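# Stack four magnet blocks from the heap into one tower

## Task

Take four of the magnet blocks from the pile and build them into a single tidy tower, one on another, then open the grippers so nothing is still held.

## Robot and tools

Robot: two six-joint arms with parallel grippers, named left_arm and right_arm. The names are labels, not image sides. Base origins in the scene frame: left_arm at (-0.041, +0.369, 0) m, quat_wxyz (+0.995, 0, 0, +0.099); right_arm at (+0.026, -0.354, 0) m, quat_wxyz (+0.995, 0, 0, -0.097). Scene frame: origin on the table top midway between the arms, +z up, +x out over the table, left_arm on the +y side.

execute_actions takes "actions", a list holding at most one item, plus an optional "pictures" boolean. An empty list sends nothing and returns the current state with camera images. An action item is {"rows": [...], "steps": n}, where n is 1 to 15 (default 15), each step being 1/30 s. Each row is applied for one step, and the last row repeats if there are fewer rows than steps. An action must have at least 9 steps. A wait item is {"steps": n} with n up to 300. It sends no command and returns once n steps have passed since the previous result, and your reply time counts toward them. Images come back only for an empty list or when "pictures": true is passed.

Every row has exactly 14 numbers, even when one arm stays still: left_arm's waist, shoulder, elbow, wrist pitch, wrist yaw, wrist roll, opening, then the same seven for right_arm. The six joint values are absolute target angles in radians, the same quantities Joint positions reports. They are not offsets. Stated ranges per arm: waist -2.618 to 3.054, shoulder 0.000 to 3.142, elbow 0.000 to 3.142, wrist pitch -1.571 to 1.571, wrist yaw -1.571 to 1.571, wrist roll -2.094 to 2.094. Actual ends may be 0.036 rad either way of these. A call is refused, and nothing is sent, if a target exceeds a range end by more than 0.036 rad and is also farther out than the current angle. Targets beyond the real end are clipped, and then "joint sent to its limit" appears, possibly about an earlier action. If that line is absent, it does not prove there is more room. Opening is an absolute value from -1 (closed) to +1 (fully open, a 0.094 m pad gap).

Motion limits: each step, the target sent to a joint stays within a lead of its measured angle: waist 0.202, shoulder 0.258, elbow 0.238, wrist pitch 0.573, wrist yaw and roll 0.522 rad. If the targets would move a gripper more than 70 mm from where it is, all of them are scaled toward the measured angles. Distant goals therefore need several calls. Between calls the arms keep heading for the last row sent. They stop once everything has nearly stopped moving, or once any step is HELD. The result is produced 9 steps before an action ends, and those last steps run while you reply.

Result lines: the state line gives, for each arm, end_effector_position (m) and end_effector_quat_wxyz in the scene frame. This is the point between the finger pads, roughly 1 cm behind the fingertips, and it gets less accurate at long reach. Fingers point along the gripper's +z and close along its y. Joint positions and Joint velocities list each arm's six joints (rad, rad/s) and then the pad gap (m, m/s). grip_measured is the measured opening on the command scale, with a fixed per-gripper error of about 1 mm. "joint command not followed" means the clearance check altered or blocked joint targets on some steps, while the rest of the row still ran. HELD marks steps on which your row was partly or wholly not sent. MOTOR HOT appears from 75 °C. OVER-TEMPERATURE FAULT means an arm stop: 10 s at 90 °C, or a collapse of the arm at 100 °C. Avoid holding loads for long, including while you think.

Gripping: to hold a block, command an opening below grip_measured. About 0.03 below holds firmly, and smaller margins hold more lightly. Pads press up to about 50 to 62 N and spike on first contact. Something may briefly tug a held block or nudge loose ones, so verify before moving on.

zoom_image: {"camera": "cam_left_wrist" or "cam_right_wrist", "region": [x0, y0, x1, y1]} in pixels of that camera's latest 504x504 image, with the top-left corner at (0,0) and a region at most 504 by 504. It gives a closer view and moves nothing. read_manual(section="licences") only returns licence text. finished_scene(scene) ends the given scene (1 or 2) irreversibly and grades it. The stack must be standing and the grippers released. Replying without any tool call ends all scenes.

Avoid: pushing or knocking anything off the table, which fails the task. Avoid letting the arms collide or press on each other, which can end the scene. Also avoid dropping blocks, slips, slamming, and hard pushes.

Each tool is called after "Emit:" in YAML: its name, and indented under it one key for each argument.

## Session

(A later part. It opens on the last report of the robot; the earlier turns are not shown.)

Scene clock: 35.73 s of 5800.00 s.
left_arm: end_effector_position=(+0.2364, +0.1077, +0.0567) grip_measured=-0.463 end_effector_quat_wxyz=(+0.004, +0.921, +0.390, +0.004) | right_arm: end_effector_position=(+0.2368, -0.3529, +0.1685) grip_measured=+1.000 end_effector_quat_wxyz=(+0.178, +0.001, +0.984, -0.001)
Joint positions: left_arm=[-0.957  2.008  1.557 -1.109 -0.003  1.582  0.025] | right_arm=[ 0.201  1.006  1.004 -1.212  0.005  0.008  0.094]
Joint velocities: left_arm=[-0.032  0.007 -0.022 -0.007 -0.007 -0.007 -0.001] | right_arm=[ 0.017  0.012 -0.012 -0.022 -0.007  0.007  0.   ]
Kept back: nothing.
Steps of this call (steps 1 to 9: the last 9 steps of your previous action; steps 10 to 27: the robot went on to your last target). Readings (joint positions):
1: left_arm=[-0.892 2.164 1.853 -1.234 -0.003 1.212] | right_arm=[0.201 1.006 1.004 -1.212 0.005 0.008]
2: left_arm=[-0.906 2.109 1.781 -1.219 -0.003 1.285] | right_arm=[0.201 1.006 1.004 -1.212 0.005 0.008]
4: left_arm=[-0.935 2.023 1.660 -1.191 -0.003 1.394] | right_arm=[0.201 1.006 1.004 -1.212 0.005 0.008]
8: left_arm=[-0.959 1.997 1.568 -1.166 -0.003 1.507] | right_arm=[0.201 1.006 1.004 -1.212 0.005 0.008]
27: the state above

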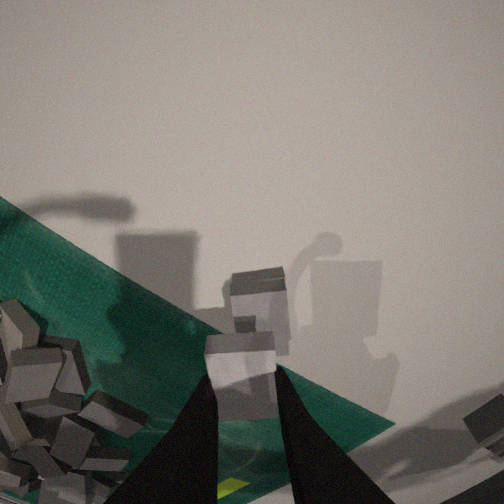

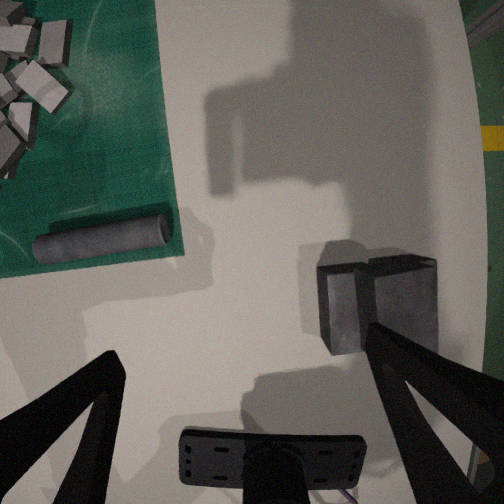

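Emit:
execute_actions:
  actions:
    - {"rows":[[-0.978,1.98,1.468,-1.035,0,1.57,-0.51,0.2,1.0,1.0,-1.2,0,0,1]]}

Emit:
execute_actions:
  actions:
    - {"steps":15}
  pictures: true

Emit:
zoom_image:
  camera: "cam_left_wrist"
  region: [140,260,350,460]

Scene clock: 36.20 s of 5800.00 s.
left_arm: end_effector_position=(+0.2246, +0.1123, +0.0431) grip_measured=-0.463 end_effector_quat_wxyz=(-0.003, +0.923, +0.385, +0.000) | right_arm: end_effector_position=(+0.2368, -0.3529, +0.1685) grip_measured=+1.000 end_effector_quat_wxyz=(+0.178, +0.001, +0.984, -0.001)
Joint positions: left_arm=[-0.97   1.992  1.479 -1.064 -0.003  1.578  0.025] | right_arm=[ 0.201  1.006  1.004 -1.212  0.005  0.008  0.094]
Joint velocities: left_arm=[-0.071  0.002 -0.125 -0.022 -0.007 -0.051  0.   ] | right_arm=[-0.012  0.017 -0.017  0.095  0.007  0.022  0.   ]
Steps of this call (steps 1 to 8: the robot went on to your last target; steps 9 to 14: the first 6 steps of this action). Readings (joint positions):
9: left_arm=[-0.958 2.003 1.544 -1.094 -0.003 1.582] | right_arm=[0.201 1.006 1.004 -1.212 0.005 0.008]
10: left_arm=[-0.960 1.996 1.524 -1.076 -0.003 1.581] | right_arm=[0.201 1.006 1.004 -1.212 0.005 0.008]
12: left_arm=[-0.965 1.992 1.495 -1.067 -0.003 1.579] | right_arm=[0.201 1.006 1.004 -1.212 0.005 0.008]
14: the state above

Scene clock: 36.70 s of 5800.00 s.
left_arm: end_effector_position=(+0.2269, +0.1090, +0.0424) grip_measured=-0.463 end_effector_quat_wxyz=(+0.004, +0.923, +0.385, +0.003) | right_arm: end_effector_position=(+0.2368, -0.3529, +0.1685) grip_measured=+1.000 end_effector_quat_wxyz=(+0.178, +0.001, +0.984, -0.001)
Joint positions: left_arm=[-0.972  1.992  1.476 -1.045 -0.003  1.577  0.025] | right_arm=[ 0.201  1.006  1.004 -1.212  0.005  0.008  0.094]
Joint velocities: left_arm=[-0.037 -0.002  0.002 -0.037 -0.007 -0.095  0.   ] | right_arm=[ 0.007  0.002 -0.012  0.007  0.007 -0.081  0.   ]
Kept back: nothing.
Steps of this call (steps 1 to 9: the last 9 steps of your previous action; steps 10 to 15: the robot went on to your last target). Readings (joint positions):
1: left_arm=[-0.972 1.992 1.476 -1.063 -0.003 1.578] | right_arm=[0.201 1.006 1.004 -1.212 0.005 0.008]
2: left_arm=[-0.972 1.992 1.476 -1.061 -0.003 1.578] | right_arm=[0.201 1.006 1.004 -1.212 0.005 0.008]
4: left_arm=[-0.972 1.992 1.476 -1.054 -0.003 1.578] | right_arm=[0.201 1.006 1.004 -1.212 0.005 0.008]
8: left_arm=[-0.972 1.992 1.476 -1.047 -0.003 1.577] | right_arm=[0.201 1.006 1.004 -1.212 0.005 0.008]
15: the state above

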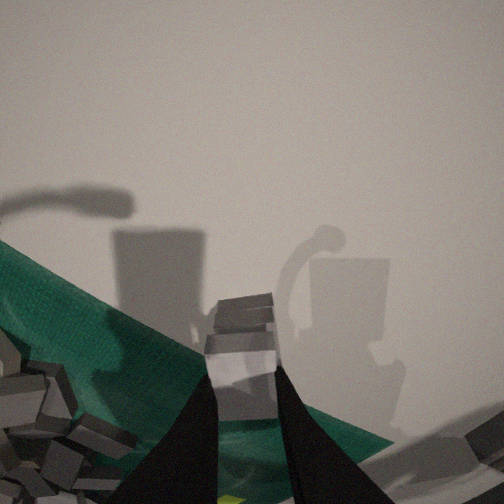

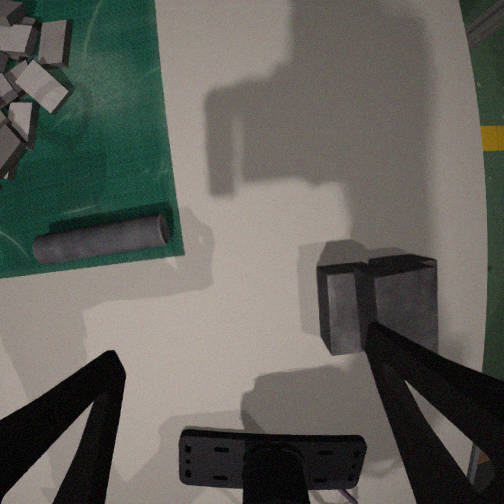

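Region (140, 260, 350, 460) of cam_left_wrist's 504x504 image, scaled by 2.400, with more detail than that image has; it fills the top 480 rows of this view, and the rest is white.

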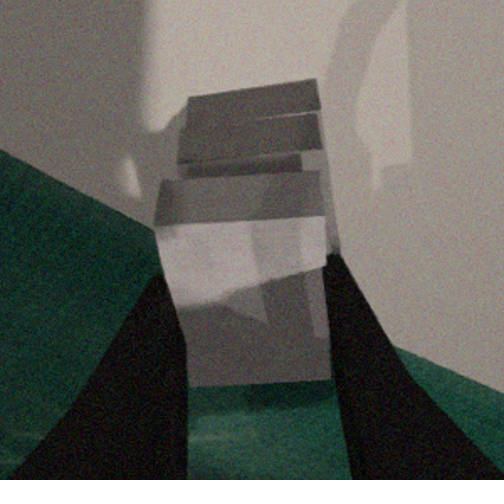

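Emit:
execute_actions:
  actions:
    - {"rows":[[-0.978,2.018,1.468,-1.05,0,1.56,-0.51,0.2,1.0,1.0,-1.2,0,0,1]]}

Emit:
execute_actions:
  actions:
    - {"steps":10}
  pictures: true

Emit:
zoom_image:
  camera: "cam_left_wrist"
  region: [140,260,350,460]

Scene clock: 37.20 s of 5800.00 s.
left_arm: end_effector_position=(+0.2261, +0.1099, +0.0362) grip_measured=-0.463 end_effector_quat_wxyz=(-0.004, +0.921, +0.389, +0.000) | right_arm: end_effector_position=(+0.2368, -0.3529, +0.1685) grip_measured=+1.000 end_effector_quat_wxyz=(+0.178, +0.001, +0.984, -0.001)
Joint positions: left_arm=[-0.972  2.01   1.476 -1.044 -0.003  1.569  0.025] | right_arm=[ 0.201  1.006  1.004 -1.212  0.005  0.008  0.094]
Joint velocities: left_arm=[ 0.027  0.071  0.002 -0.007 -0.051 -0.066  0.   ] | right_arm=[-0.002  0.002 -0.002  0.007 -0.007 -0.037  0.   ]
Steps of this call (steps 1 to 9: the robot went on to your last target; steps 10 to 15: the first 6 steps of this action). Readings (joint positions):
10: left_arm=[-0.972 1.993 1.476 -1.044 -0.003 1.575] | right_arm=[0.201 1.006 1.004 -1.212 0.005 0.008]
11: left_arm=[-0.972 1.996 1.476 -1.044 -0.003 1.573] | right_arm=[0.201 1.006 1.004 -1.212 0.005 0.008]
13: left_arm=[-0.972 2.003 1.476 -1.044 -0.003 1.571] | right_arm=[0.201 1.006 1.004 -1.212 0.005 0.008]
15: the state above

Scene clock: 37.53 s of 5800.00 s.
left_arm: end_effector_position=(+0.2259, +0.1100, +0.0353) grip_measured=-0.463 end_effector_quat_wxyz=(-0.005, +0.921, +0.390, -0.000) | right_arm: end_effector_position=(+0.2368, -0.3529, +0.1685) grip_measured=+1.000 end_effector_quat_wxyz=(+0.178, +0.001, +0.984, -0.001)
Joint positions: left_arm=[-0.972  2.013  1.476 -1.044 -0.003  1.567  0.025] | right_arm=[ 0.201  1.006  1.004 -1.212  0.005  0.008  0.094]
Joint velocities: left_arm=[ 0.002  0.012  0.007 -0.051  0.037  0.022  0.   ] | right_arm=[-0.007 -0.002 -0.007 -0.037  0.007  0.051  0.   ]
Kept back: nothing.
Steps of this call (steps 1 to 9: the last 9 steps of your previous action; step 10: the robot went on to your last target). Readings (joint positions):
1: left_arm=[-0.972 2.012 1.476 -1.044 -0.003 1.569] | right_arm=[0.201 1.006 1.004 -1.212 0.005 0.008]
2: left_arm=[-0.972 2.013 1.476 -1.044 -0.003 1.568] | right_arm=[0.201 1.006 1.004 -1.212 0.005 0.008]
4: left_arm=[-0.972 2.013 1.476 -1.044 -0.003 1.568] | right_arm=[0.201 1.006 1.004 -1.212 0.005 0.008]
8: left_arm=[-0.972 2.013 1.476 -1.044 -0.003 1.567] | right_arm=[0.201 1.006 1.004 -1.212 0.005 0.008]
10: the state above

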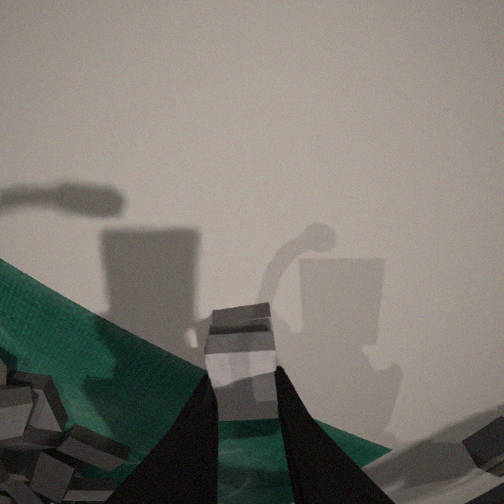

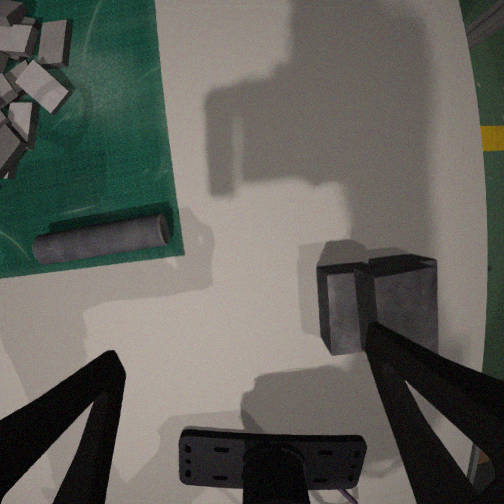

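Region (140, 260, 350, 460) of cam_left_wrist's 504x504 image, scaled by 2.400, with more detail than that image has; it fills the top 480 rows of this view, and the rest is white.

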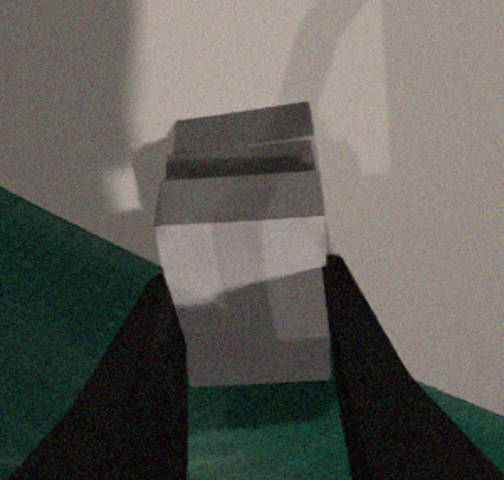

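Emit:
execute_actions:
  actions:
    - {"rows":[[-0.972,2.013,1.47,-1.05,0,1.56,-0.2,0.2,1.0,1.0,-1.2,0,0,1],[-0.972,2.013,1.47,-1.05,0,1.56,-0.2,0.2,1.0,1.0,-1.2,0,0,1],[-0.972,2.013,1.47,-1.05,0,1.56,-0.2,0.2,1.0,1.0,-1.2,0,0,1],[-0.972,2.013,1.47,-1.05,0,1.56,-0.2,0.2,1.0,1.0,-1.2,0,0,1],[-0.972,1.96,1.59,-1.2,0,1.56,-0.2,0.2,1.0,1.0,-1.2,0,0,1]],"steps":13}

Emit:
execute_actions:
  actions:
    - {"rows":[[-0.8,2.25,2.0,-1.3,0,-0.5,0.05,0.2,1.0,1.0,-1.2,0,0,1]],"steps":15}

Emit:
execute_actions:
  actions:
    - {"rows":[[-0.785,2.32,2.1,-1.3,0,-0.5,0.05,0.2,1.0,1.0,-1.2,0,0,1],[-0.785,2.38,2.2,-1.3,0,-0.5,0.05,0.2,1.0,1.0,-1.2,0,0,1],[-0.785,2.42,2.3,-1.3,0,-0.5,0.05,0.2,1.0,1.0,-1.2,0,0,1],[-0.785,2.48,2.3,-1.3,0,-0.5,0.05,0.2,1.0,1.0,-1.2,0,0,1]]}

Emit:
execute_actions:
  actions:
    - {"steps":20}
  pictures: true

Scene clock: 38.47 s of 5800.00 s.
left_arm: end_effector_position=(+0.2259, +0.1100, +0.0353) grip_measured=-0.204 end_effector_quat_wxyz=(-0.005, +0.921, +0.390, -0.000) | right_arm: end_effector_position=(+0.2368, -0.3529, +0.1685) grip_measured=+1.000 end_effector_quat_wxyz=(+0.178, +0.001, +0.984, -0.001)
Joint positions: left_arm=[-0.972  2.013  1.476 -1.044 -0.003  1.567  0.037] | right_arm=[ 0.201  1.006  1.004 -1.212  0.005  0.008  0.094]
Joint velocities: left_arm=[ 0.007 -0.002  0.007  0.022 -0.007 -0.095  0.003] | right_arm=[-0.012 -0.007 -0.012  0.037  0.037  0.007  0.   ]
Steps of this call (steps 1 to 15: the robot went on to your last target; steps 16 to 24: nothing new was sent; steps 25 to 28: the first 4 steps of this action). Readings (joint positions):
25: left_arm=[-0.972 2.013 1.476 -1.044 -0.003 1.567] | right_arm=[0.201 1.006 1.004 -1.212 0.005 0.008]
26: left_arm=[-0.972 2.013 1.476 -1.044 -0.003 1.567] | right_arm=[0.201 1.006 1.004 -1.212 0.005 0.008]
28: the state above

Scene clock: 38.97 s of 5800.00 s.
left_arm: end_effector_position=(+0.3227, +0.1110, +0.0605) grip_measured=+0.047 end_effector_quat_wxyz=(+0.017, +0.731, +0.682, +0.002) | right_arm: end_effector_position=(+0.2368, -0.3529, +0.1685) grip_measured=+1.000 end_effector_quat_wxyz=(+0.178, +0.001, +0.984, -0.001)
Joint positions: left_arm=[-0.816  2.249  1.948 -1.235  0.003  1.023  0.049] | right_arm=[ 0.201  1.006  1.004 -1.212  0.005  0.008  0.094]
Joint velocities: left_arm=[ 0.745  0.657  0.628  0.154 -0.125 -2.791  0.   ] | right_arm=[-0.007 -0.017 -0.022  0.051  0.007 -0.081  0.   ]
Steps of this call (steps 1 to 9: the last 9 steps of your previous action; steps 10 to 15: the first 6 steps of this action). Readings (joint positions):
10: left_arm=[-0.960 1.985 1.620 -1.198 0.002 1.498] | right_arm=[0.201 1.006 1.004 -1.212 0.005 0.008]
11: left_arm=[-0.939 2.040 1.694 -1.238 0.007 1.415] | right_arm=[0.201 1.006 1.004 -1.212 0.005 0.008]
13: left_arm=[-0.875 2.168 1.855 -1.252 0.007 1.224] | right_arm=[0.201 1.006 1.004 -1.212 0.005 0.008]
15: the state above

Scene clock: 39.47 s of 5800.00 s.
left_arm: end_effector_position=(+0.3778, +0.0888, +0.0656) grip_measured=+0.048 end_effector_quat_wxyz=(+0.060, +0.134, +0.989, -0.026) | right_arm: end_effector_position=(+0.2368, -0.3529, +0.1685) grip_measured=+1.000 end_effector_quat_wxyz=(+0.178, +0.001, +0.984, -0.001)
Joint positions: left_arm=[-0.792  2.431  2.274 -1.283 -0.007 -0.323  0.049] | right_arm=[ 0.201  1.006  1.004 -1.212  0.005  0.008  0.094]
Joint velocities: left_arm=[ 0.007  0.515  0.457  0.256 -0.022 -1.106 -0.   ] | right_arm=[ 0.007  0.002  0.007 -0.037 -0.051  0.022  0.   ]
Steps of this call (steps 1 to 9: the last 9 steps of your previous action; steps 10 to 15: the first 6 steps of this action). Readings (joint positions):
10: left_arm=[-0.794 2.272 1.998 -1.289 -0.008 0.025] | right_arm=[0.201 1.006 1.004 -1.212 0.005 0.008]
11: left_arm=[-0.795 2.299 2.051 -1.310 -0.007 -0.074] | right_arm=[0.201 1.006 1.004 -1.212 0.005 0.008]
13: left_arm=[-0.793 2.378 2.200 -1.313 -0.007 -0.226] | right_arm=[0.201 1.006 1.004 -1.212 0.005 0.008]
15: the state above

Scene clock: 40.13 s of 5800.00 s.
left_arm: end_effector_position=(+0.3760, +0.0900, +0.0419) grip_measured=+0.048 end_effector_quat_wxyz=(+0.037, +0.051, +0.998, -0.019) | right_arm: end_effector_position=(+0.2368, -0.3529, +0.1685) grip_measured=+1.000 end_effector_quat_wxyz=(+0.178, +0.001, +0.984, -0.001)
Joint positions: left_arm=[-0.792  2.484  2.282 -1.286 -0.007 -0.492  0.049] | right_arm=[ 0.201  1.006  1.004 -1.212  0.005  0.008  0.094]
Joint velocities: left_arm=[ 0.017 -0.002 -0.002 -0.066 -0.007  0.037 -0.001] | right_arm=[ 0.007 -0.002 -0.002 -0.007 -0.007  0.007  0.   ]
Kept back: nothing.
Steps of this call (steps 1 to 9: the last 9 steps of your previous action; steps 10 to 20: the robot went on to your last target). Readings (joint positions):
1: left_arm=[-0.792 2.445 2.282 -1.279 -0.007 -0.357] | right_arm=[0.201 1.006 1.004 -1.212 0.005 0.008]
2: left_arm=[-0.792 2.456 2.282 -1.279 -0.007 -0.385] | right_arm=[0.201 1.006 1.004 -1.212 0.005 0.008]
4: left_arm=[-0.792 2.474 2.282 -1.282 -0.007 -0.424] | right_arm=[0.201 1.006 1.004 -1.212 0.005 0.008]
8: left_arm=[-0.792 2.484 2.282 -1.285 -0.007 -0.465] | right_arm=[0.201 1.006 1.004 -1.212 0.005 0.008]
20: the state above

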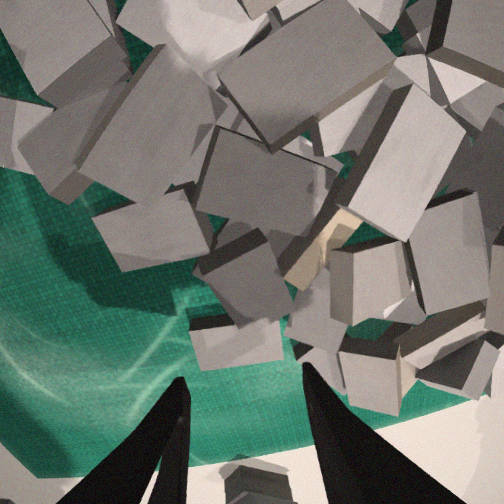

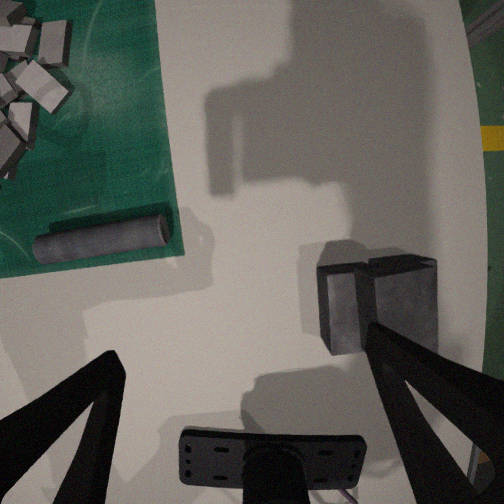

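Emit:
execute_actions:
  actions:
    - {"rows":[[-0.776,2.505,2.3,-1.25,0,-0.51,0.02,0.2,1.0,1.0,-1.2,0,0,1]],"steps":10}

Emit:
execute_actions:
  actions:
    - {"rows":[[-0.776,2.542,2.3,-1.243,0,-0.51,0.02,0.2,1.0,1.0,-1.2,0,0,1]]}

Emit:
execute_actions:
  actions:
    - {"steps":10}
  pictures: true

Scene clock: 40.53 s of 5800.00 s.
left_arm: end_effector_position=(+0.3764, +0.0901, +0.0416) grip_measured=+0.031 end_effector_quat_wxyz=(+0.038, +0.049, +0.998, -0.019) | right_arm: end_effector_position=(+0.2368, -0.3529, +0.1685) grip_measured=+1.000 end_effector_quat_wxyz=(+0.178, +0.001, +0.984, -0.001)
Joint positions: left_arm=[-0.791  2.485  2.282 -1.284 -0.006 -0.495  0.048] | right_arm=[ 0.201  1.006  1.004 -1.212  0.005  0.008  0.094]
Joint velocities: left_arm=[-0.002  0.012 -0.002  0.125  0.051 -0.081 -0.017] | right_arm=[-0.007 -0.007  0.002 -0.037  0.022  0.037  0.   ]
Steps of this call (steps 1 to 11: the robot went on to your last target; step 12: the first step of this action). Readings (joint positions):
12: the state above

Scene clock: 41.03 s of 5800.00 s.
left_arm: end_effector_position=(+0.3808, +0.0923, +0.0212) grip_measured=+0.023 end_effector_quat_wxyz=(+0.030, +0.040, +0.999, -0.014) | right_arm: end_effector_position=(+0.2368, -0.3529, +0.1685) grip_measured=+1.000 end_effector_quat_wxyz=(+0.178, +0.001, +0.984, -0.001)
Joint positions: left_arm=[-0.782  2.528  2.282 -1.259 -0.006 -0.503  0.048] | right_arm=[ 0.201  1.006  1.004 -1.212  0.005  0.008  0.094]
Joint velocities: left_arm=[-0.007  0.183 -0.002  0.022  0.066  0.022  0.002] | right_arm=[-0.002 -0.022  0.002  0.11   0.022  0.066  0.   ]
Steps of this call (steps 1 to 9: the last 9 steps of your previous action; steps 10 to 15: the first 6 steps of this action). Readings (joint positions):
10: left_arm=[-0.782 2.498 2.282 -1.267 -0.006 -0.503] | right_arm=[0.201 1.006 1.004 -1.212 0.005 0.008]
11: left_arm=[-0.782 2.501 2.282 -1.263 -0.006 -0.503] | right_arm=[0.201 1.006 1.004 -1.212 0.005 0.008]
13: left_arm=[-0.782 2.514 2.282 -1.260 -0.006 -0.503] | right_arm=[0.201 1.006 1.004 -1.212 0.005 0.008]
15: the state above

Scene clock: 41.37 s of 5800.00 s.
left_arm: end_effector_position=(+0.3809, +0.0934, +0.0181) grip_measured=+0.022 end_effector_quat_wxyz=(+0.027, +0.039, +0.999, -0.013) | right_arm: end_effector_position=(+0.2368, -0.3529, +0.1685) grip_measured=+1.000 end_effector_quat_wxyz=(+0.178, +0.001, +0.984, -0.001)
Joint positions: left_arm=[-0.78   2.535  2.282 -1.259 -0.006 -0.503  0.048] | right_arm=[ 0.201  1.006  1.004 -1.212  0.005  0.008  0.094]
Joint velocities: left_arm=[-0.037  0.012 -0.002  0.007  0.022 -0.066 -0.001] | right_arm=[-0.017  0.012  0.007 -0.066 -0.007 -0.022  0.   ]
Kept back: nothing.
Steps of this call (steps 1 to 9: the last 9 steps of your previous action; step 10: the robot went on to your last target). Readings (joint positions):
1: left_arm=[-0.782 2.533 2.282 -1.259 -0.006 -0.503] | right_arm=[0.201 1.006 1.004 -1.212 0.005 0.008]
2: left_arm=[-0.782 2.535 2.282 -1.259 -0.006 -0.503] | right_arm=[0.201 1.006 1.004 -1.212 0.005 0.008]
4: left_arm=[-0.780 2.535 2.282 -1.259 -0.006 -0.503] | right_arm=[0.201 1.006 1.004 -1.212 0.005 0.008]
8: left_arm=[-0.780 2.535 2.282 -1.259 -0.006 -0.503] | right_arm=[0.201 1.006 1.004 -1.212 0.005 0.008]
10: the state above

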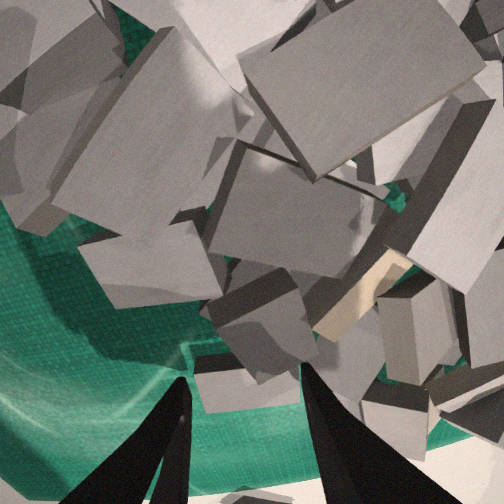

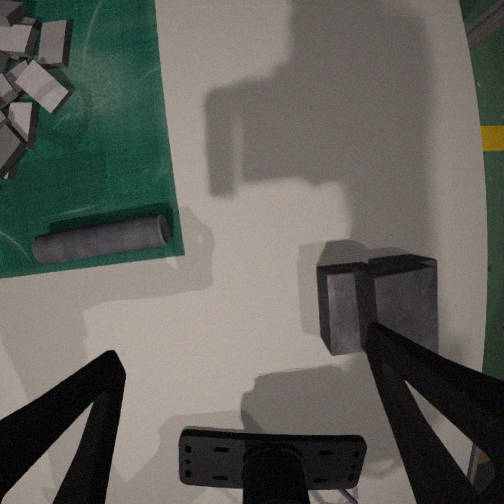

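Emit:
execute_actions:
  actions:
    - {"rows":[[-0.785,2.54,2.3,-1.255,0,-0.51,-0.19,0.2,1.0,1.0,-1.2,0,0,1]],"steps":9}

Emit:
execute_actions:
  actions:
    - {"rows":[[-0.8,2.515,2.3,-1.36,0,-0.51,-0.19,0.2,1.0,1.0,-1.2,0,0,1]],"steps":12}

Emit:
execute_actions:
  actions:
    - {"rows":[[-0.81,2.45,2.26,-1.36,0,-0.45,-0.19,0.2,1.0,1.0,-1.2,0,0,1],[-0.82,2.4,2.21,-1.34,0,-0.4,-0.19,0.2,1.0,1.0,-1.2,0,0,1],[-0.83,2.34,2.15,-1.31,0,-0.35,-0.19,0.2,1.0,1.0,-1.2,0,0,1],[-0.85,2.28,2.08,-1.28,0,-0.3,-0.19,0.2,1.0,1.0,-1.2,0,0,1],[-0.87,2.22,2.0,-1.25,0,-0.25,-0.19,0.2,1.0,1.0,-1.2,0,0,1],[-0.89,2.16,1.92,-1.22,0,-0.2,-0.19,0.2,1.0,1.0,-1.2,0,0,1],[-0.9,2.1,1.84,-1.19,0,-0.15,-0.19,0.2,1.0,1.0,-1.2,0,0,1],[-0.92,2.05,1.76,-1.16,0,-0.1,-0.19,0.2,1.0,1.0,-1.2,0,0,1],[-0.93,2.0,1.68,-1.13,0,-0.05,-0.19,0.2,1.0,1.0,-1.2,0,0,1],[-0.94,1.97,1.6,-1.1,0,0,-0.19,0.2,1.0,1.0,-1.2,0,0,1],[-0.95,1.95,1.53,-1.07,0,0.012,-0.19,0.2,1.0,1.0,-1.2,0,0,1],[-0.955,1.935,1.483,-1.045,0,0.012,-0.19,0.2,1.0,1.0,-1.2,0,0,1]]}

Emit:
execute_actions:
  actions:
    - {"steps":27}
  pictures: true

Scene clock: 42.40 s of 5800.00 s.
left_arm: end_effector_position=(+0.3809, +0.0934, +0.0181) grip_measured=+0.022 end_effector_quat_wxyz=(+0.027, +0.039, +0.999, -0.013) | right_arm: end_effector_position=(+0.2368, -0.3529, +0.1685) grip_measured=+1.000 end_effector_quat_wxyz=(+0.178, +0.001, +0.984, -0.001)
Joint positions: left_arm=[-0.78   2.535  2.282 -1.259 -0.006 -0.503  0.048] | right_arm=[ 0.201  1.006  1.004 -1.212  0.005  0.008  0.094]
Joint velocities: left_arm=[-0.002  0.012  0.007  0.022  0.007 -0.081  0.001] | right_arm=[ 0.007 -0.017 -0.002 -0.007  0.007 -0.007  0.   ]
Kept back: the last 9 steps of this action.
Steps of this call (steps 1 to 15: the robot went on to your last target; steps 16 to 31: nothing new was sent). Readings (joint positions):
1: left_arm=[-0.780 2.535 2.282 -1.259 -0.006 -0.503] | right_arm=[0.201 1.006 1.004 -1.212 0.005 0.008]
2: left_arm=[-0.780 2.535 2.282 -1.259 -0.006 -0.503] | right_arm=[0.201 1.006 1.004 -1.212 0.005 0.008]
4: left_arm=[-0.780 2.535 2.282 -1.259 -0.006 -0.503] | right_arm=[0.201 1.006 1.004 -1.212 0.005 0.008]
8: left_arm=[-0.780 2.535 2.282 -1.259 -0.006 -0.503] | right_arm=[0.201 1.006 1.004 -1.212 0.005 0.008]
31: the state above

Scene clock: 42.80 s of 5800.00 s.
left_arm: end_effector_position=(+0.3731, +0.0966, +0.0194) grip_measured=-0.187 end_effector_quat_wxyz=(+0.014, +0.041, +0.999, -0.005) | right_arm: end_effector_position=(+0.2368, -0.3529, +0.1685) grip_measured=+1.000 end_effector_quat_wxyz=(+0.178, +0.001, +0.984, -0.001)
Joint positions: left_arm=[-0.784  2.531  2.282 -1.293 -0.006 -0.504  0.038] | right_arm=[ 0.201  1.006  1.004 -1.212  0.005  0.008  0.094]
Joint velocities: left_arm=[-0.051 -0.046  0.022 -0.418  0.022 -0.007  0.   ] | right_arm=[ 0.007  0.012  0.022 -0.022  0.007 -0.081  0.   ]
Steps of this call (steps 1 to 9: the last 9 steps of your previous action; steps 10 to 12: the first 3 steps of this action). Readings (joint positions):
10: left_arm=[-0.781 2.534 2.282 -1.265 -0.006 -0.504] | right_arm=[0.201 1.006 1.004 -1.212 0.005 0.008]
11: left_arm=[-0.782 2.532 2.282 -1.279 -0.006 -0.504] | right_arm=[0.201 1.006 1.004 -1.212 0.005 0.008]
12: the state above

Scene clock: 43.30 s of 5800.00 s.
left_arm: end_effector_position=(+0.3267, +0.1041, +0.0605) grip_measured=-0.187 end_effector_quat_wxyz=(+0.010, +0.133, +0.991, -0.002) | right_arm: end_effector_position=(+0.2368, -0.3529, +0.1685) grip_measured=+1.000 end_effector_quat_wxyz=(+0.178, +0.001, +0.984, -0.001)
Joint positions: left_arm=[-0.826  2.302  2.038 -1.288 -0.006 -0.361  0.038] | right_arm=[ 0.201  1.006  1.004 -1.212  0.005  0.008  0.094]
Joint velocities: left_arm=[-0.422 -1.961 -1.951  0.447 -0.022  1.018 -0.001] | right_arm=[ 0.002  0.002 -0.002  0.037  0.007 -0.007  0.   ]
Steps of this call (steps 1 to 9: the last 9 steps of your previous action; steps 10 to 15: the first 6 steps of this action). Readings (joint positions):
10: left_arm=[-0.795 2.522 2.278 -1.339 -0.006 -0.496] | right_arm=[0.201 1.006 1.004 -1.212 0.005 0.008]
11: left_arm=[-0.796 2.504 2.257 -1.335 -0.006 -0.480] | right_arm=[0.201 1.006 1.004 -1.212 0.005 0.008]
13: left_arm=[-0.804 2.425 2.166 -1.318 -0.006 -0.430] | right_arm=[0.201 1.006 1.004 -1.212 0.005 0.008]
15: the state above

Scene clock: 44.20 s of 5800.00 s.
left_arm: end_effector_position=(+0.2304, +0.1098, +0.0627) grip_measured=-0.187 end_effector_quat_wxyz=(+0.024, +0.374, +0.927, -0.011) | right_arm: end_effector_position=(+0.2368, -0.3529, +0.1685) grip_measured=+1.000 end_effector_quat_wxyz=(+0.178, +0.001, +0.984, -0.001)
Joint positions: left_arm=[-0.962  1.942  1.487 -1.063  0.002  0.004  0.038] | right_arm=[ 0.201  1.006  1.004 -1.212  0.005  0.008  0.094]
Joint velocities: left_arm=[-0.012 -0.017 -0.002  0.051  0.007 -0.066 -0.001] | right_arm=[-0.002 -0.007  0.002  0.007  0.022 -0.022  0.   ]
Kept back: nothing.
Steps of this call (steps 1 to 9: the last 9 steps of your previous action; steps 10 to 27: the robot went on to your last target). Readings (joint positions):
1: left_arm=[-0.844 2.232 1.969 -1.268 -0.006 -0.323] | right_arm=[0.201 1.006 1.004 -1.212 0.005 0.008]
2: left_arm=[-0.865 2.161 1.898 -1.248 -0.006 -0.281] | right_arm=[0.201 1.006 1.004 -1.212 0.005 0.008]
4: left_arm=[-0.912 2.027 1.758 -1.201 -0.005 -0.194] | right_arm=[0.201 1.006 1.004 -1.212 0.005 0.008]
8: left_arm=[-0.970 1.904 1.545 -1.136 0.002 -0.074] | right_arm=[0.201 1.006 1.004 -1.212 0.005 0.008]
27: the state above

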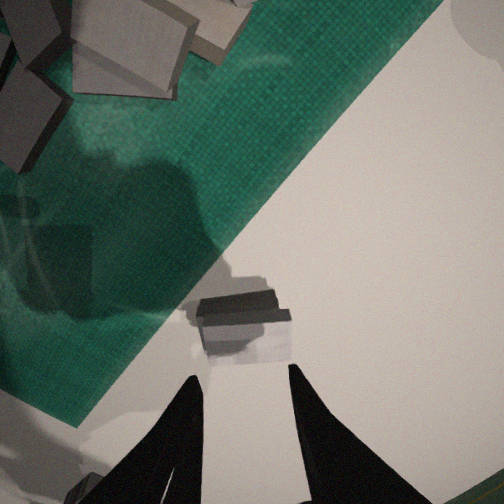

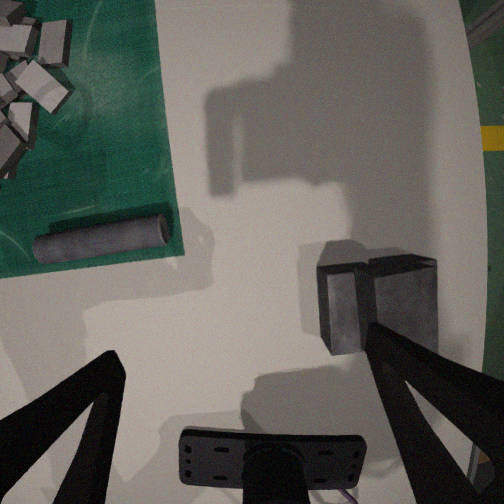

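Missed (right finger sat on top). Back again.

Emit:
execute_actions:
  actions:
    - {"rows":[[-0.8,2.25,2.0,-1.3,0,-0.5,0.08,0.2,1.0,1.0,-1.2,0,0,1]],"steps":12}

Emit:
execute_actions:
  actions:
    - {"rows":[[-0.785,2.32,2.1,-1.3,0,-0.5,0.08,0.2,1.0,1.0,-1.2,0,0,1],[-0.785,2.38,2.2,-1.3,0,-0.5,0.08,0.2,1.0,1.0,-1.2,0,0,1],[-0.785,2.42,2.3,-1.29,0,-0.5,0.08,0.2,1.0,1.0,-1.2,0,0,1],[-0.785,2.46,2.3,-1.29,0,-0.5,0.08,0.2,1.0,1.0,-1.2,0,0,1],[-0.785,2.495,2.3,-1.29,0,-0.5,0.08,0.2,1.0,1.0,-1.2,0,0,1]]}

Emit:
execute_actions:
  actions:
    - {"steps":18}
  pictures: true

Scene clock: 44.57 s of 5800.00 s.
left_arm: end_effector_position=(+0.2619, +0.1134, +0.0557) grip_measured=+0.070 end_effector_quat_wxyz=(-0.019, +0.236, +0.971, +0.001) | right_arm: end_effector_position=(+0.2368, -0.3529, +0.1685) grip_measured=+1.000 end_effector_quat_wxyz=(+0.178, +0.001, +0.984, -0.001)
Joint positions: left_arm=[-0.895  2.112  1.71  -1.203  0.014 -0.219  0.05 ] | right_arm=[ 0.201  1.006  1.004 -1.212  0.005  0.008  0.094]
Joint velocities: left_arm=[ 1.023  2.132  2.508 -0.432 -0.022 -1.897  0.014] | right_arm=[ 0.012  0.007 -0.022  0.066 -0.11  -0.022  0.   ]
Steps of this call (steps 1 to 8: the robot went on to your last target; steps 9 to 11: the first 3 steps of this action). Readings (joint positions):
9: left_arm=[-0.949 1.977 1.534 -1.119 0.010 -0.070] | right_arm=[0.201 1.006 1.004 -1.212 0.005 0.008]
10: left_arm=[-0.927 2.041 1.620 -1.179 0.014 -0.151] | right_arm=[0.201 1.006 1.004 -1.212 0.005 0.008]
11: the state above

Scene clock: 45.07 s of 5800.00 s.
left_arm: end_effector_position=(+0.3823, +0.0874, +0.0714) grip_measured=+0.077 end_effector_quat_wxyz=(+0.067, +0.052, +0.996, -0.040) | right_arm: end_effector_position=(+0.2368, -0.3529, +0.1685) grip_measured=+1.000 end_effector_quat_wxyz=(+0.178, +0.001, +0.984, -0.001)
Joint positions: left_arm=[-0.787  2.423  2.281 -1.272  0.    -0.484  0.051] | right_arm=[ 0.201  1.006  1.004 -1.212  0.005  0.008  0.094]
Joint velocities: left_arm=[-0.002  0.608  0.462  0.344 -0.022  0.037 -0.   ] | right_arm=[-0.002  0.002  0.007 -0.037  0.022 -0.037  0.   ]
Steps of this call (steps 1 to 9: the last 9 steps of your previous action; steps 10 to 15: the first 6 steps of this action). Readings (joint positions):
10: left_arm=[-0.781 2.267 2.001 -1.275 0.000 -0.466] | right_arm=[0.201 1.006 1.004 -1.212 0.005 0.008]
11: left_arm=[-0.785 2.291 2.056 -1.298 0.000 -0.471] | right_arm=[0.201 1.006 1.004 -1.212 0.005 0.008]
13: left_arm=[-0.787 2.367 2.205 -1.300 0.000 -0.479] | right_arm=[0.201 1.006 1.004 -1.212 0.005 0.008]
15: the state above

Scene clock: 45.67 s of 5800.00 s.
left_arm: end_effector_position=(+0.3787, +0.0898, +0.0340) grip_measured=+0.077 end_effector_quat_wxyz=(+0.034, +0.047, +0.998, -0.020) | right_arm: end_effector_position=(+0.2368, -0.3529, +0.1685) grip_measured=+1.000 end_effector_quat_wxyz=(+0.178, +0.001, +0.984, -0.001)
Joint positions: left_arm=[-0.787  2.505  2.289 -1.276  0.    -0.493  0.051] | right_arm=[ 0.201  1.006  1.004 -1.212  0.005  0.008  0.094]
Joint velocities: left_arm=[-0.007 -0.017  0.012 -0.051 -0.007  0.022  0.   ] | right_arm=[ 0.007  0.007  0.007 -0.022 -0.022  0.022  0.   ]
Kept back: nothing.
Steps of this call (steps 1 to 9: the last 9 steps of your previous action; steps 10 to 18: the robot went on to your last target). Readings (joint positions):
1: left_arm=[-0.787 2.442 2.289 -1.266 0.000 -0.486] | right_arm=[0.201 1.006 1.004 -1.212 0.005 0.008]
2: left_arm=[-0.787 2.457 2.289 -1.267 0.000 -0.487] | right_arm=[0.201 1.006 1.004 -1.212 0.005 0.008]
4: left_arm=[-0.787 2.486 2.289 -1.270 0.000 -0.490] | right_arm=[0.201 1.006 1.004 -1.212 0.005 0.008]
8: left_arm=[-0.787 2.507 2.289 -1.276 0.000 -0.492] | right_arm=[0.201 1.006 1.004 -1.212 0.005 0.008]
18: the state above

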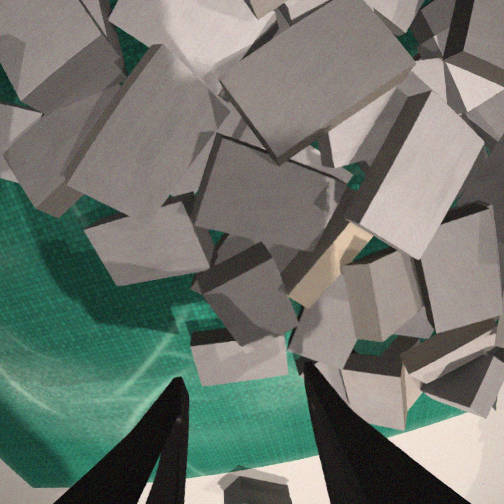

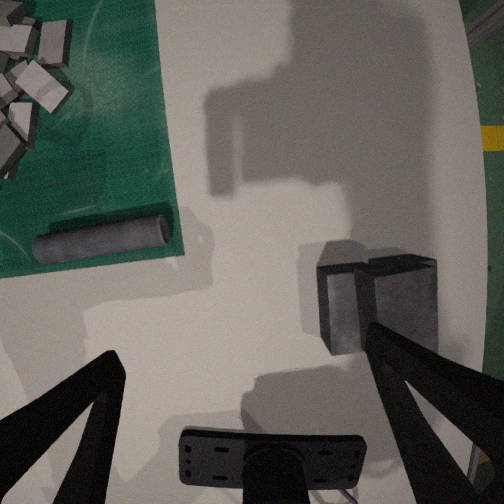

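Emit:
execute_actions:
  actions:
    - {"rows":[[-0.785,2.55,2.3,-1.27,0,-0.51,-0.02,0.2,1.0,1.0,-1.2,0,0,1]]}

Emit:
execute_actions:
  actions:
    - {"rows":[[-0.785,2.55,2.3,-1.27,0,-0.51,-0.19,0.2,1.0,1.0,-1.2,0,0,1]]}
  pictures: true

Scene clock: 46.10 s of 5800.00 s.
left_arm: end_effector_position=(+0.3764, +0.0913, +0.0190) grip_measured=-0.017 end_effector_quat_wxyz=(+0.021, +0.044, +0.999, -0.013) | right_arm: end_effector_position=(+0.2368, -0.3529, +0.1685) grip_measured=+1.000 end_effector_quat_wxyz=(+0.178, +0.001, +0.984, -0.001)
Joint positions: left_arm=[-0.787  2.536  2.289 -1.275  0.    -0.5    0.046] | right_arm=[ 0.201  1.006  1.004 -1.212  0.005  0.008  0.094]
Joint velocities: left_arm=[-0.002  0.178 -0.007 -0.081  0.037 -0.11  -0.   ] | right_arm=[ 0.007 -0.007 -0.002 -0.051 -0.11   0.007  0.   ]
Steps of this call (steps 1 to 7: the robot went on to your last target; steps 8 to 13: the first 6 steps of this action). Readings (joint positions):
8: left_arm=[-0.787 2.508 2.289 -1.276 0.000 -0.495] | right_arm=[0.201 1.006 1.004 -1.212 0.005 0.008]
9: left_arm=[-0.787 2.511 2.289 -1.275 0.000 -0.496] | right_arm=[0.201 1.006 1.004 -1.212 0.005 0.008]
11: left_arm=[-0.787 2.523 2.289 -1.275 0.000 -0.499] | right_arm=[0.201 1.006 1.004 -1.212 0.005 0.008]
13: the state above

Scene clock: 46.60 s of 5800.00 s.
left_arm: end_effector_position=(+0.3767, +0.0931, +0.0177) grip_measured=-0.187 end_effector_quat_wxyz=(+0.020, +0.041, +0.999, -0.010) | right_arm: end_effector_position=(+0.2368, -0.3529, +0.1685) grip_measured=+1.000 end_effector_quat_wxyz=(+0.178, +0.001, +0.984, -0.001)
Joint positions: left_arm=[-0.785  2.539  2.289 -1.277 -0.004 -0.504  0.038] | right_arm=[ 0.201  1.006  1.004 -1.212  0.005  0.008  0.094]
Joint velocities: left_arm=[-0.002  0.007  0.002  0.022  0.022  0.037 -0.001] | right_arm=[ 0.012  0.007 -0.012  0.051  0.022 -0.037  0.   ]
Steps of this call (steps 1 to 9: the last 9 steps of your previous action; steps 10 to 15: the first 6 steps of this action). Readings (joint positions):
10: left_arm=[-0.785 2.539 2.289 -1.276 -0.002 -0.504] | right_arm=[0.201 1.006 1.004 -1.212 0.005 0.008]
11: left_arm=[-0.785 2.539 2.289 -1.277 -0.003 -0.504] | right_arm=[0.201 1.006 1.004 -1.212 0.005 0.008]
13: left_arm=[-0.785 2.539 2.289 -1.277 -0.003 -0.504] | right_arm=[0.201 1.006 1.004 -1.212 0.005 0.008]
15: the state above

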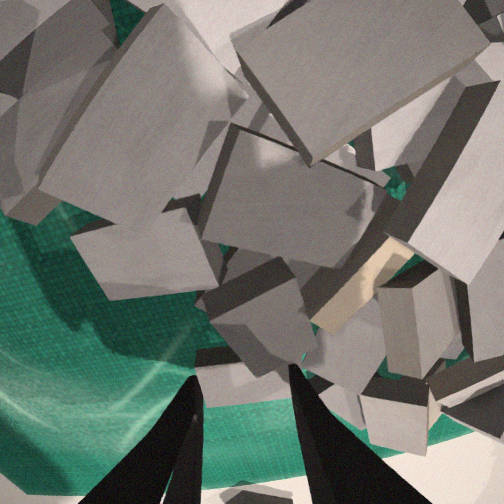

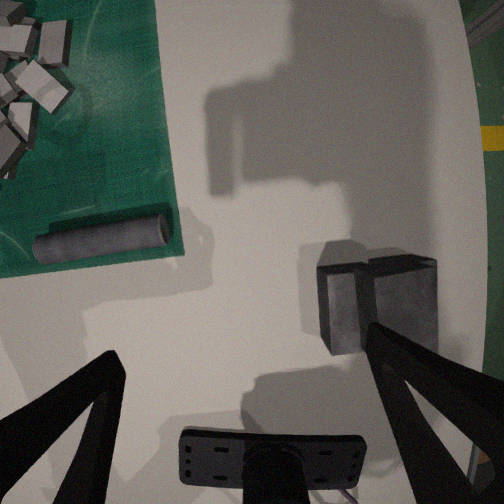

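Emit:
execute_actions:
  actions:
    - {"rows":[[-0.797,2.562,2.3,-1.255,0,-0.51,0.06,0.2,1.0,1.0,-1.2,0,0,1]]}

Emit:
execute_actions:
  actions:
    - {"steps":12}
  pictures: true

Emit:
zoom_image:
  camera: "cam_left_wrist"
  region: [150,290,370,460]

Scene clock: 47.10 s of 5800.00 s.
left_arm: end_effector_position=(+0.3769, +0.0931, +0.0177) grip_measured=+0.057 end_effector_quat_wxyz=(+0.020, +0.041, +0.999, -0.010) | right_arm: end_effector_position=(+0.2368, -0.3529, +0.1685) grip_measured=+1.000 end_effector_quat_wxyz=(+0.178, +0.001, +0.984, -0.001)
Joint positions: left_arm=[-0.785  2.539  2.289 -1.277 -0.004 -0.504  0.05 ] | right_arm=[ 0.201  1.006  1.004 -1.212  0.005  0.008  0.094]
Joint velocities: left_arm=[-0.007  0.002  0.012  0.051 -0.022  0.066  0.   ] | right_arm=[-0.002  0.017  0.007 -0.051 -0.007 -0.022  0.   ]
Steps of this call (steps 1 to 9: the last 9 steps of your previous action; steps 10 to 15: the first 6 steps of this action). Readings (joint positions):
10: left_arm=[-0.785 2.539 2.289 -1.277 -0.004 -0.504] | right_arm=[0.201 1.006 1.004 -1.212 0.005 0.008]
11: left_arm=[-0.785 2.539 2.289 -1.277 -0.004 -0.504] | right_arm=[0.201 1.006 1.004 -1.212 0.005 0.008]
13: left_arm=[-0.785 2.539 2.289 -1.277 -0.004 -0.504] | right_arm=[0.201 1.006 1.004 -1.212 0.005 0.008]
15: the state above

Scene clock: 47.50 s of 5800.00 s.
left_arm: end_effector_position=(+0.3769, +0.0931, +0.0177) grip_measured=+0.057 end_effector_quat_wxyz=(+0.020, +0.041, +0.999, -0.010) | right_arm: end_effector_position=(+0.2368, -0.3529, +0.1685) grip_measured=+1.000 end_effector_quat_wxyz=(+0.178, +0.001, +0.984, -0.001)
Joint positions: left_arm=[-0.785  2.539  2.289 -1.277 -0.004 -0.504  0.05 ] | right_arm=[ 0.201  1.006  1.004 -1.212  0.005  0.008  0.094]
Joint velocities: left_arm=[-0.007 -0.017 -0.012 -0.037 -0.007  0.022  0.001] | right_arm=[-0.002  0.002 -0.002  0.022  0.066 -0.022  0.   ]
Kept back: nothing.
Steps of this call (steps 1 to 9: the last 9 steps of your previous action; steps 10 to 12: the robot went on to your last target). Readings (joint positions):
1: left_arm=[-0.785 2.539 2.289 -1.277 -0.004 -0.504] | right_arm=[0.201 1.006 1.004 -1.212 0.005 0.008]
2: left_arm=[-0.785 2.539 2.289 -1.277 -0.004 -0.504] | right_arm=[0.201 1.006 1.004 -1.212 0.005 0.008]
4: left_arm=[-0.785 2.539 2.289 -1.277 -0.004 -0.504] | right_arm=[0.201 1.006 1.004 -1.212 0.005 0.008]
8: left_arm=[-0.785 2.539 2.289 -1.277 -0.004 -0.504] | right_arm=[0.201 1.006 1.004 -1.212 0.005 0.008]
12: the state above

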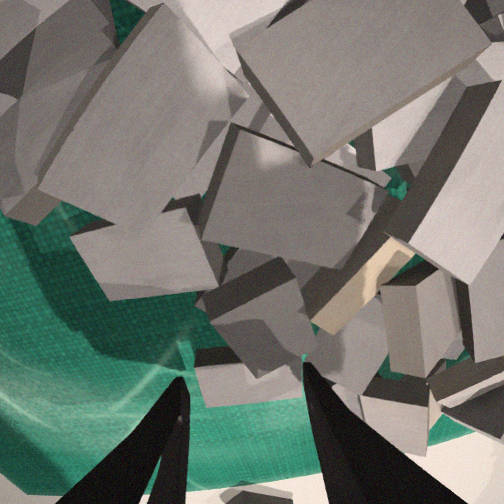

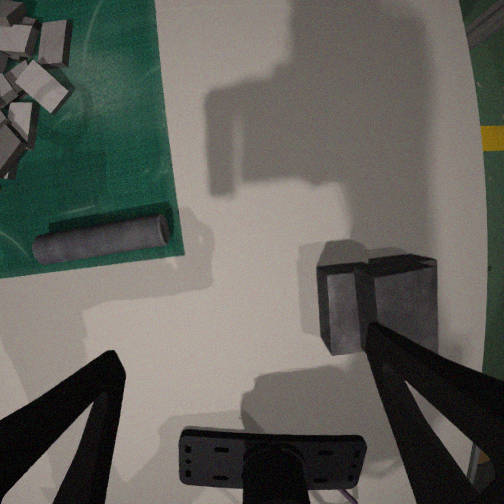

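Region (150, 290, 370, 460) of cam_left_wrist's 504x504 image, scaled by 2.291, with more detail than that image has; it fills the top 389 rows of this view, and the rest is white.

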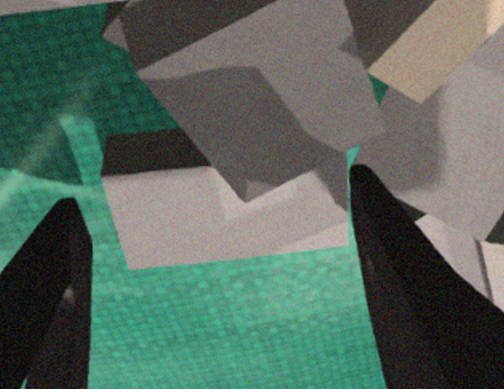

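Emit:
execute_actions:
  actions:
    - {"rows":[[-0.79,2.46,2.3,-1.29,0,-0.51,0.06,0.2,1.0,1.0,-1.2,0,0,1]],"steps":9}

Emit:
execute_actions:
  actions:
    - {"rows":[[-0.8,2.42,2.22,-1.2,-0.03,-0.55,0.06,0.2,1.0,1.0,-1.2,0,0,1],[-0.81,2.39,2.16,-1.13,-0.06,-0.55,0.06,0.2,1.0,1.0,-1.2,0,0,1],[-0.82,2.36,2.1,-1.06,-0.08,-0.55,0.06,0.2,1.0,1.0,-1.2,0,0,1],[-0.83,2.33,2.04,-1.0,-0.107,-0.55,0.06,0.2,1.0,1.0,-1.2,0,0,1],[-0.83,2.32,1.98,-0.95,-0.107,-0.55,0.06,0.2,1.0,1.0,-1.2,0,0,1],[-0.83,2.32,1.93,-0.93,-0.107,-0.55,0.06,0.2,1.0,1.0,-1.2,0,0,1]]}

Emit:
execute_actions:
  actions:
    - {"steps":22}
  pictures: true

Scene clock: 48.17 s of 5800.00 s.
left_arm: end_effector_position=(+0.3769, +0.0931, +0.0177) grip_measured=+0.057 end_effector_quat_wxyz=(+0.020, +0.041, +0.999, -0.010) | right_arm: end_effector_position=(+0.2368, -0.3529, +0.1685) grip_measured=+1.000 end_effector_quat_wxyz=(+0.178, +0.001, +0.984, -0.001)
Joint positions: left_arm=[-0.785  2.539  2.289 -1.277 -0.004 -0.504  0.05 ] | right_arm=[ 0.201  1.006  1.004 -1.212  0.005  0.008  0.094]
Joint velocities: left_arm=[-0.012  0.002 -0.012 -0.007 -0.007 -0.022  0.   ] | right_arm=[-0.007  0.002 -0.002  0.037 -0.007  0.022  0.   ]
Kept back: the last 9 steps of this action.
Steps of this call (steps 1 to 15: the robot went on to your last target; steps 16 to 20: nothing new was sent). Readings (joint positions):
1: left_arm=[-0.785 2.539 2.289 -1.277 -0.004 -0.504] | right_arm=[0.201 1.006 1.004 -1.212 0.005 0.008]
2: left_arm=[-0.785 2.539 2.289 -1.277 -0.004 -0.504] | right_arm=[0.201 1.006 1.004 -1.212 0.005 0.008]
4: left_arm=[-0.785 2.539 2.289 -1.277 -0.004 -0.504] | right_arm=[0.201 1.006 1.004 -1.212 0.005 0.008]
8: left_arm=[-0.785 2.539 2.289 -1.277 -0.004 -0.504] | right_arm=[0.201 1.006 1.004 -1.212 0.005 0.008]
20: the state above

Scene clock: 48.67 s of 5800.00 s.
left_arm: end_effector_position=(+0.3748, +0.0913, +0.0489) grip_measured=+0.057 end_effector_quat_wxyz=(+0.092, +0.036, +0.995, -0.024) | right_arm: end_effector_position=(+0.2368, -0.3529, +0.1685) grip_measured=+1.000 end_effector_quat_wxyz=(+0.178, +0.001, +0.984, -0.001)
Joint positions: left_arm=[-0.809  2.339  2.038 -1.089 -0.059 -0.533  0.05 ] | right_arm=[ 0.201  1.006  1.004 -1.212  0.005  0.008  0.094]
Joint velocities: left_arm=[-0.227 -0.554 -1.433  1.018 -0.33  -0.11   0.   ] | right_arm=[ 0.002 -0.012 -0.012  0.051  0.066 -0.037  0.   ]
Steps of this call (steps 1 to 9: the last 9 steps of your previous action; steps 10 to 15: the first 6 steps of this action). Readings (joint positions):
10: left_arm=[-0.785 2.447 2.278 -1.269 -0.006 -0.511] | right_arm=[0.201 1.006 1.004 -1.212 0.005 0.008]
11: left_arm=[-0.787 2.432 2.247 -1.241 -0.013 -0.517] | right_arm=[0.201 1.006 1.004 -1.212 0.005 0.008]
13: left_arm=[-0.795 2.386 2.148 -1.167 -0.038 -0.527] | right_arm=[0.201 1.006 1.004 -1.212 0.005 0.008]
15: the state above

Scene clock: 49.40 s of 5800.00 s.
left_arm: end_effector_position=(+0.3790, +0.0814, +0.0327) grip_measured=+0.057 end_effector_quat_wxyz=(+0.124, +0.039, +0.991, -0.028) | right_arm: end_effector_position=(+0.2368, -0.3529, +0.1685) grip_measured=+1.000 end_effector_quat_wxyz=(+0.178, +0.001, +0.984, -0.001)
Joint positions: left_arm=[-0.832  2.326  1.937 -0.945 -0.091 -0.543  0.05 ] | right_arm=[ 0.201  1.006  1.004 -1.212  0.005  0.008  0.094]
Joint velocities: left_arm=[ 0.012 -0.017  0.002 -0.022 -0.022 -0.022  0.   ] | right_arm=[ 0.017 -0.002 -0.002  0.022  0.007  0.007  0.   ]
Kept back: nothing.
Steps of this call (steps 1 to 9: the last 9 steps of your previous action; steps 10 to 22: the robot went on to your last target). Readings (joint positions):
1: left_arm=[-0.816 2.326 1.998 -1.062 -0.066 -0.535] | right_arm=[0.201 1.006 1.004 -1.212 0.005 0.008]
2: left_arm=[-0.822 2.323 1.974 -1.044 -0.070 -0.537] | right_arm=[0.201 1.006 1.004 -1.212 0.005 0.008]
4: left_arm=[-0.830 2.325 1.947 -1.013 -0.076 -0.539] | right_arm=[0.201 1.006 1.004 -1.212 0.005 0.008]
8: left_arm=[-0.832 2.326 1.937 -0.977 -0.084 -0.542] | right_arm=[0.201 1.006 1.004 -1.212 0.005 0.008]
22: the state above

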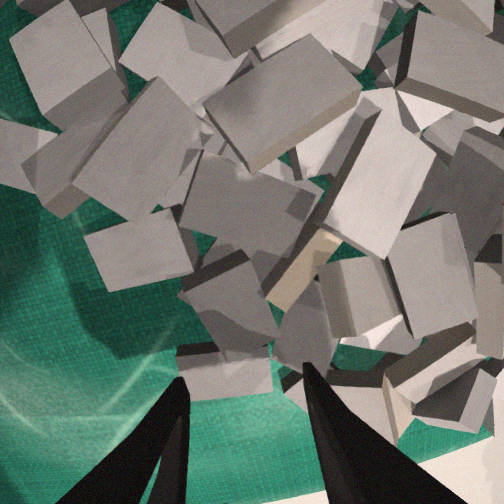

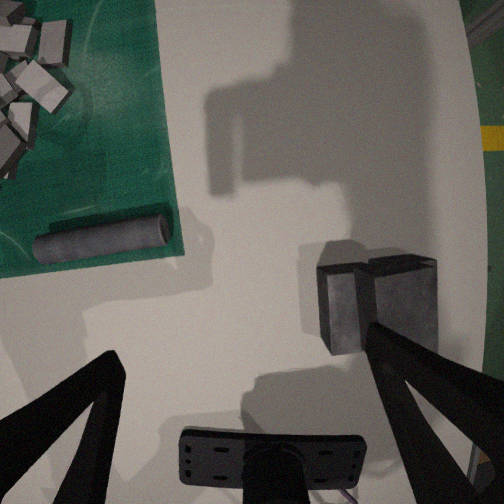

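Emit:
execute_actions:
  actions:
    - {"rows":[[-0.83,2.33,1.93,-0.975,-0.148,-0.54,0,0.2,1.0,1.0,-1.2,0,0,1]]}

Emit:
execute_actions:
  actions:
    - {"rows":[[-0.83,2.37,1.93,-0.965,-0.148,-0.54,0,0.2,1.0,1.0,-1.2,0,0,1]]}

Emit:
execute_actions:
  actions:
    - {"rows":[[-0.83,2.37,1.93,-0.965,-0.148,-0.54,-0.19,0.2,1.0,1.0,-1.2,0,0,1]]}
  pictures: true

Scene clock: 49.83 s of 5800.00 s.
left_arm: end_effector_position=(+0.3803, +0.0869, +0.0327) grip_measured=+0.003 end_effector_quat_wxyz=(+0.128, +0.038, +0.991, -0.013) | right_arm: end_effector_position=(+0.2368, -0.3529, +0.1685) grip_measured=+1.000 end_effector_quat_wxyz=(+0.178, +0.001, +0.984, -0.001)
Joint positions: left_arm=[-0.832  2.326  1.937 -0.953 -0.121 -0.543  0.047] | right_arm=[ 0.201  1.006  1.004 -1.212  0.005  0.008  0.094]
Joint velocities: left_arm=[ 0.007 -0.007  0.007 -0.022 -0.125  0.007 -0.001] | right_arm=[ 0.002 -0.002 -0.007  0.037 -0.007  0.007  0.   ]
Steps of this call (steps 1 to 7: the robot went on to your last target; steps 8 to 13: the first 6 steps of this action). Readings (joint positions):
8: left_arm=[-0.832 2.326 1.937 -0.945 -0.097 -0.543] | right_arm=[0.201 1.006 1.004 -1.212 0.005 0.008]
9: left_arm=[-0.832 2.326 1.937 -0.947 -0.104 -0.543] | right_arm=[0.201 1.006 1.004 -1.212 0.005 0.008]
11: left_arm=[-0.832 2.326 1.937 -0.950 -0.115 -0.543] | right_arm=[0.201 1.006 1.004 -1.212 0.005 0.008]
13: the state above

Scene clock: 50.33 s of 5800.00 s.
left_arm: end_effector_position=(+0.3787, +0.0916, +0.0184) grip_measured=+0.002 end_effector_quat_wxyz=(+0.118, +0.038, +0.992, +0.003) | right_arm: end_effector_position=(+0.2368, -0.3529, +0.1685) grip_measured=+1.000 end_effector_quat_wxyz=(+0.178, +0.001, +0.984, -0.001)
Joint positions: left_arm=[-0.832  2.356  1.937 -0.958 -0.137 -0.543  0.047] | right_arm=[ 0.201  1.006  1.004 -1.212  0.005  0.008  0.094]
Joint velocities: left_arm=[ 0.007  0.032  0.017 -0.095 -0.227  0.037  0.   ] | right_arm=[-0.007  0.002 -0.007 -0.022  0.037  0.007  0.   ]
Steps of this call (steps 1 to 9: the last 9 steps of your previous action; steps 10 to 15: the first 6 steps of this action). Readings (joint positions):
10: left_arm=[-0.832 2.329 1.937 -0.956 -0.131 -0.543] | right_arm=[0.201 1.006 1.004 -1.212 0.005 0.008]
11: left_arm=[-0.832 2.332 1.937 -0.955 -0.132 -0.543] | right_arm=[0.201 1.006 1.004 -1.212 0.005 0.008]
13: left_arm=[-0.832 2.344 1.937 -0.955 -0.132 -0.543] | right_arm=[0.201 1.006 1.004 -1.212 0.005 0.008]
15: the state above

Scene clock: 50.83 s of 5800.00 s.
left_arm: end_effector_position=(+0.3789, +0.0923, +0.0182) grip_measured=-0.187 end_effector_quat_wxyz=(+0.118, +0.038, +0.992, +0.004) | right_arm: end_effector_position=(+0.2368, -0.3529, +0.1685) grip_measured=+1.000 end_effector_quat_wxyz=(+0.178, +0.001, +0.984, -0.001)
Joint positions: left_arm=[-0.831  2.356  1.937 -0.959 -0.139 -0.543  0.038] | right_arm=[ 0.201  1.006  1.004 -1.212  0.005  0.008  0.094]
Joint velocities: left_arm=[ 0.012  0.012 -0.002 -0.037 -0.037 -0.022  0.   ] | right_arm=[ 0.007 -0.017 -0.007 -0.037  0.007 -0.022  0.   ]
Steps of this call (steps 1 to 9: the last 9 steps of your previous action; steps 10 to 15: the first 6 steps of this action). Readings (joint positions):
10: left_arm=[-0.831 2.356 1.937 -0.960 -0.139 -0.543] | right_arm=[0.201 1.006 1.004 -1.212 0.005 0.008]
11: left_arm=[-0.831 2.356 1.937 -0.959 -0.139 -0.543] | right_arm=[0.201 1.006 1.004 -1.212 0.005 0.008]
13: left_arm=[-0.831 2.356 1.937 -0.959 -0.139 -0.543] | right_arm=[0.201 1.006 1.004 -1.212 0.005 0.008]
15: the state above

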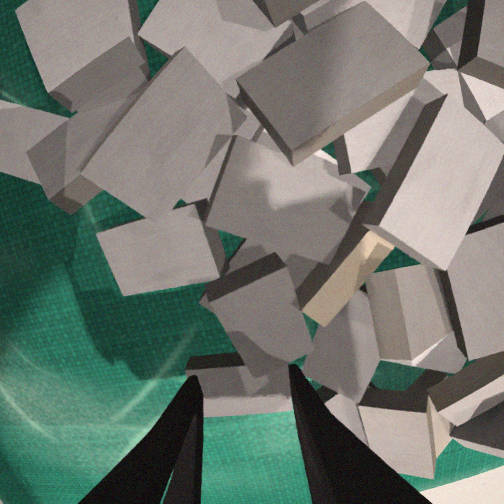

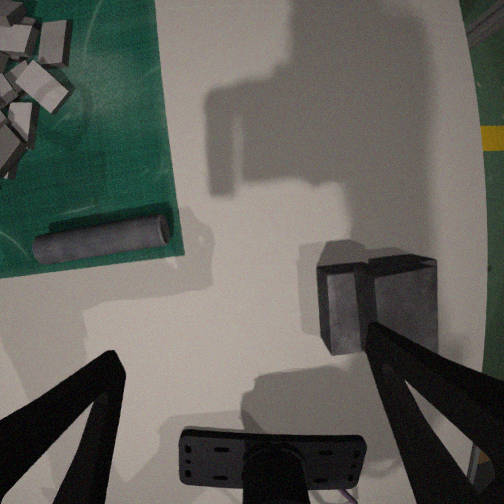

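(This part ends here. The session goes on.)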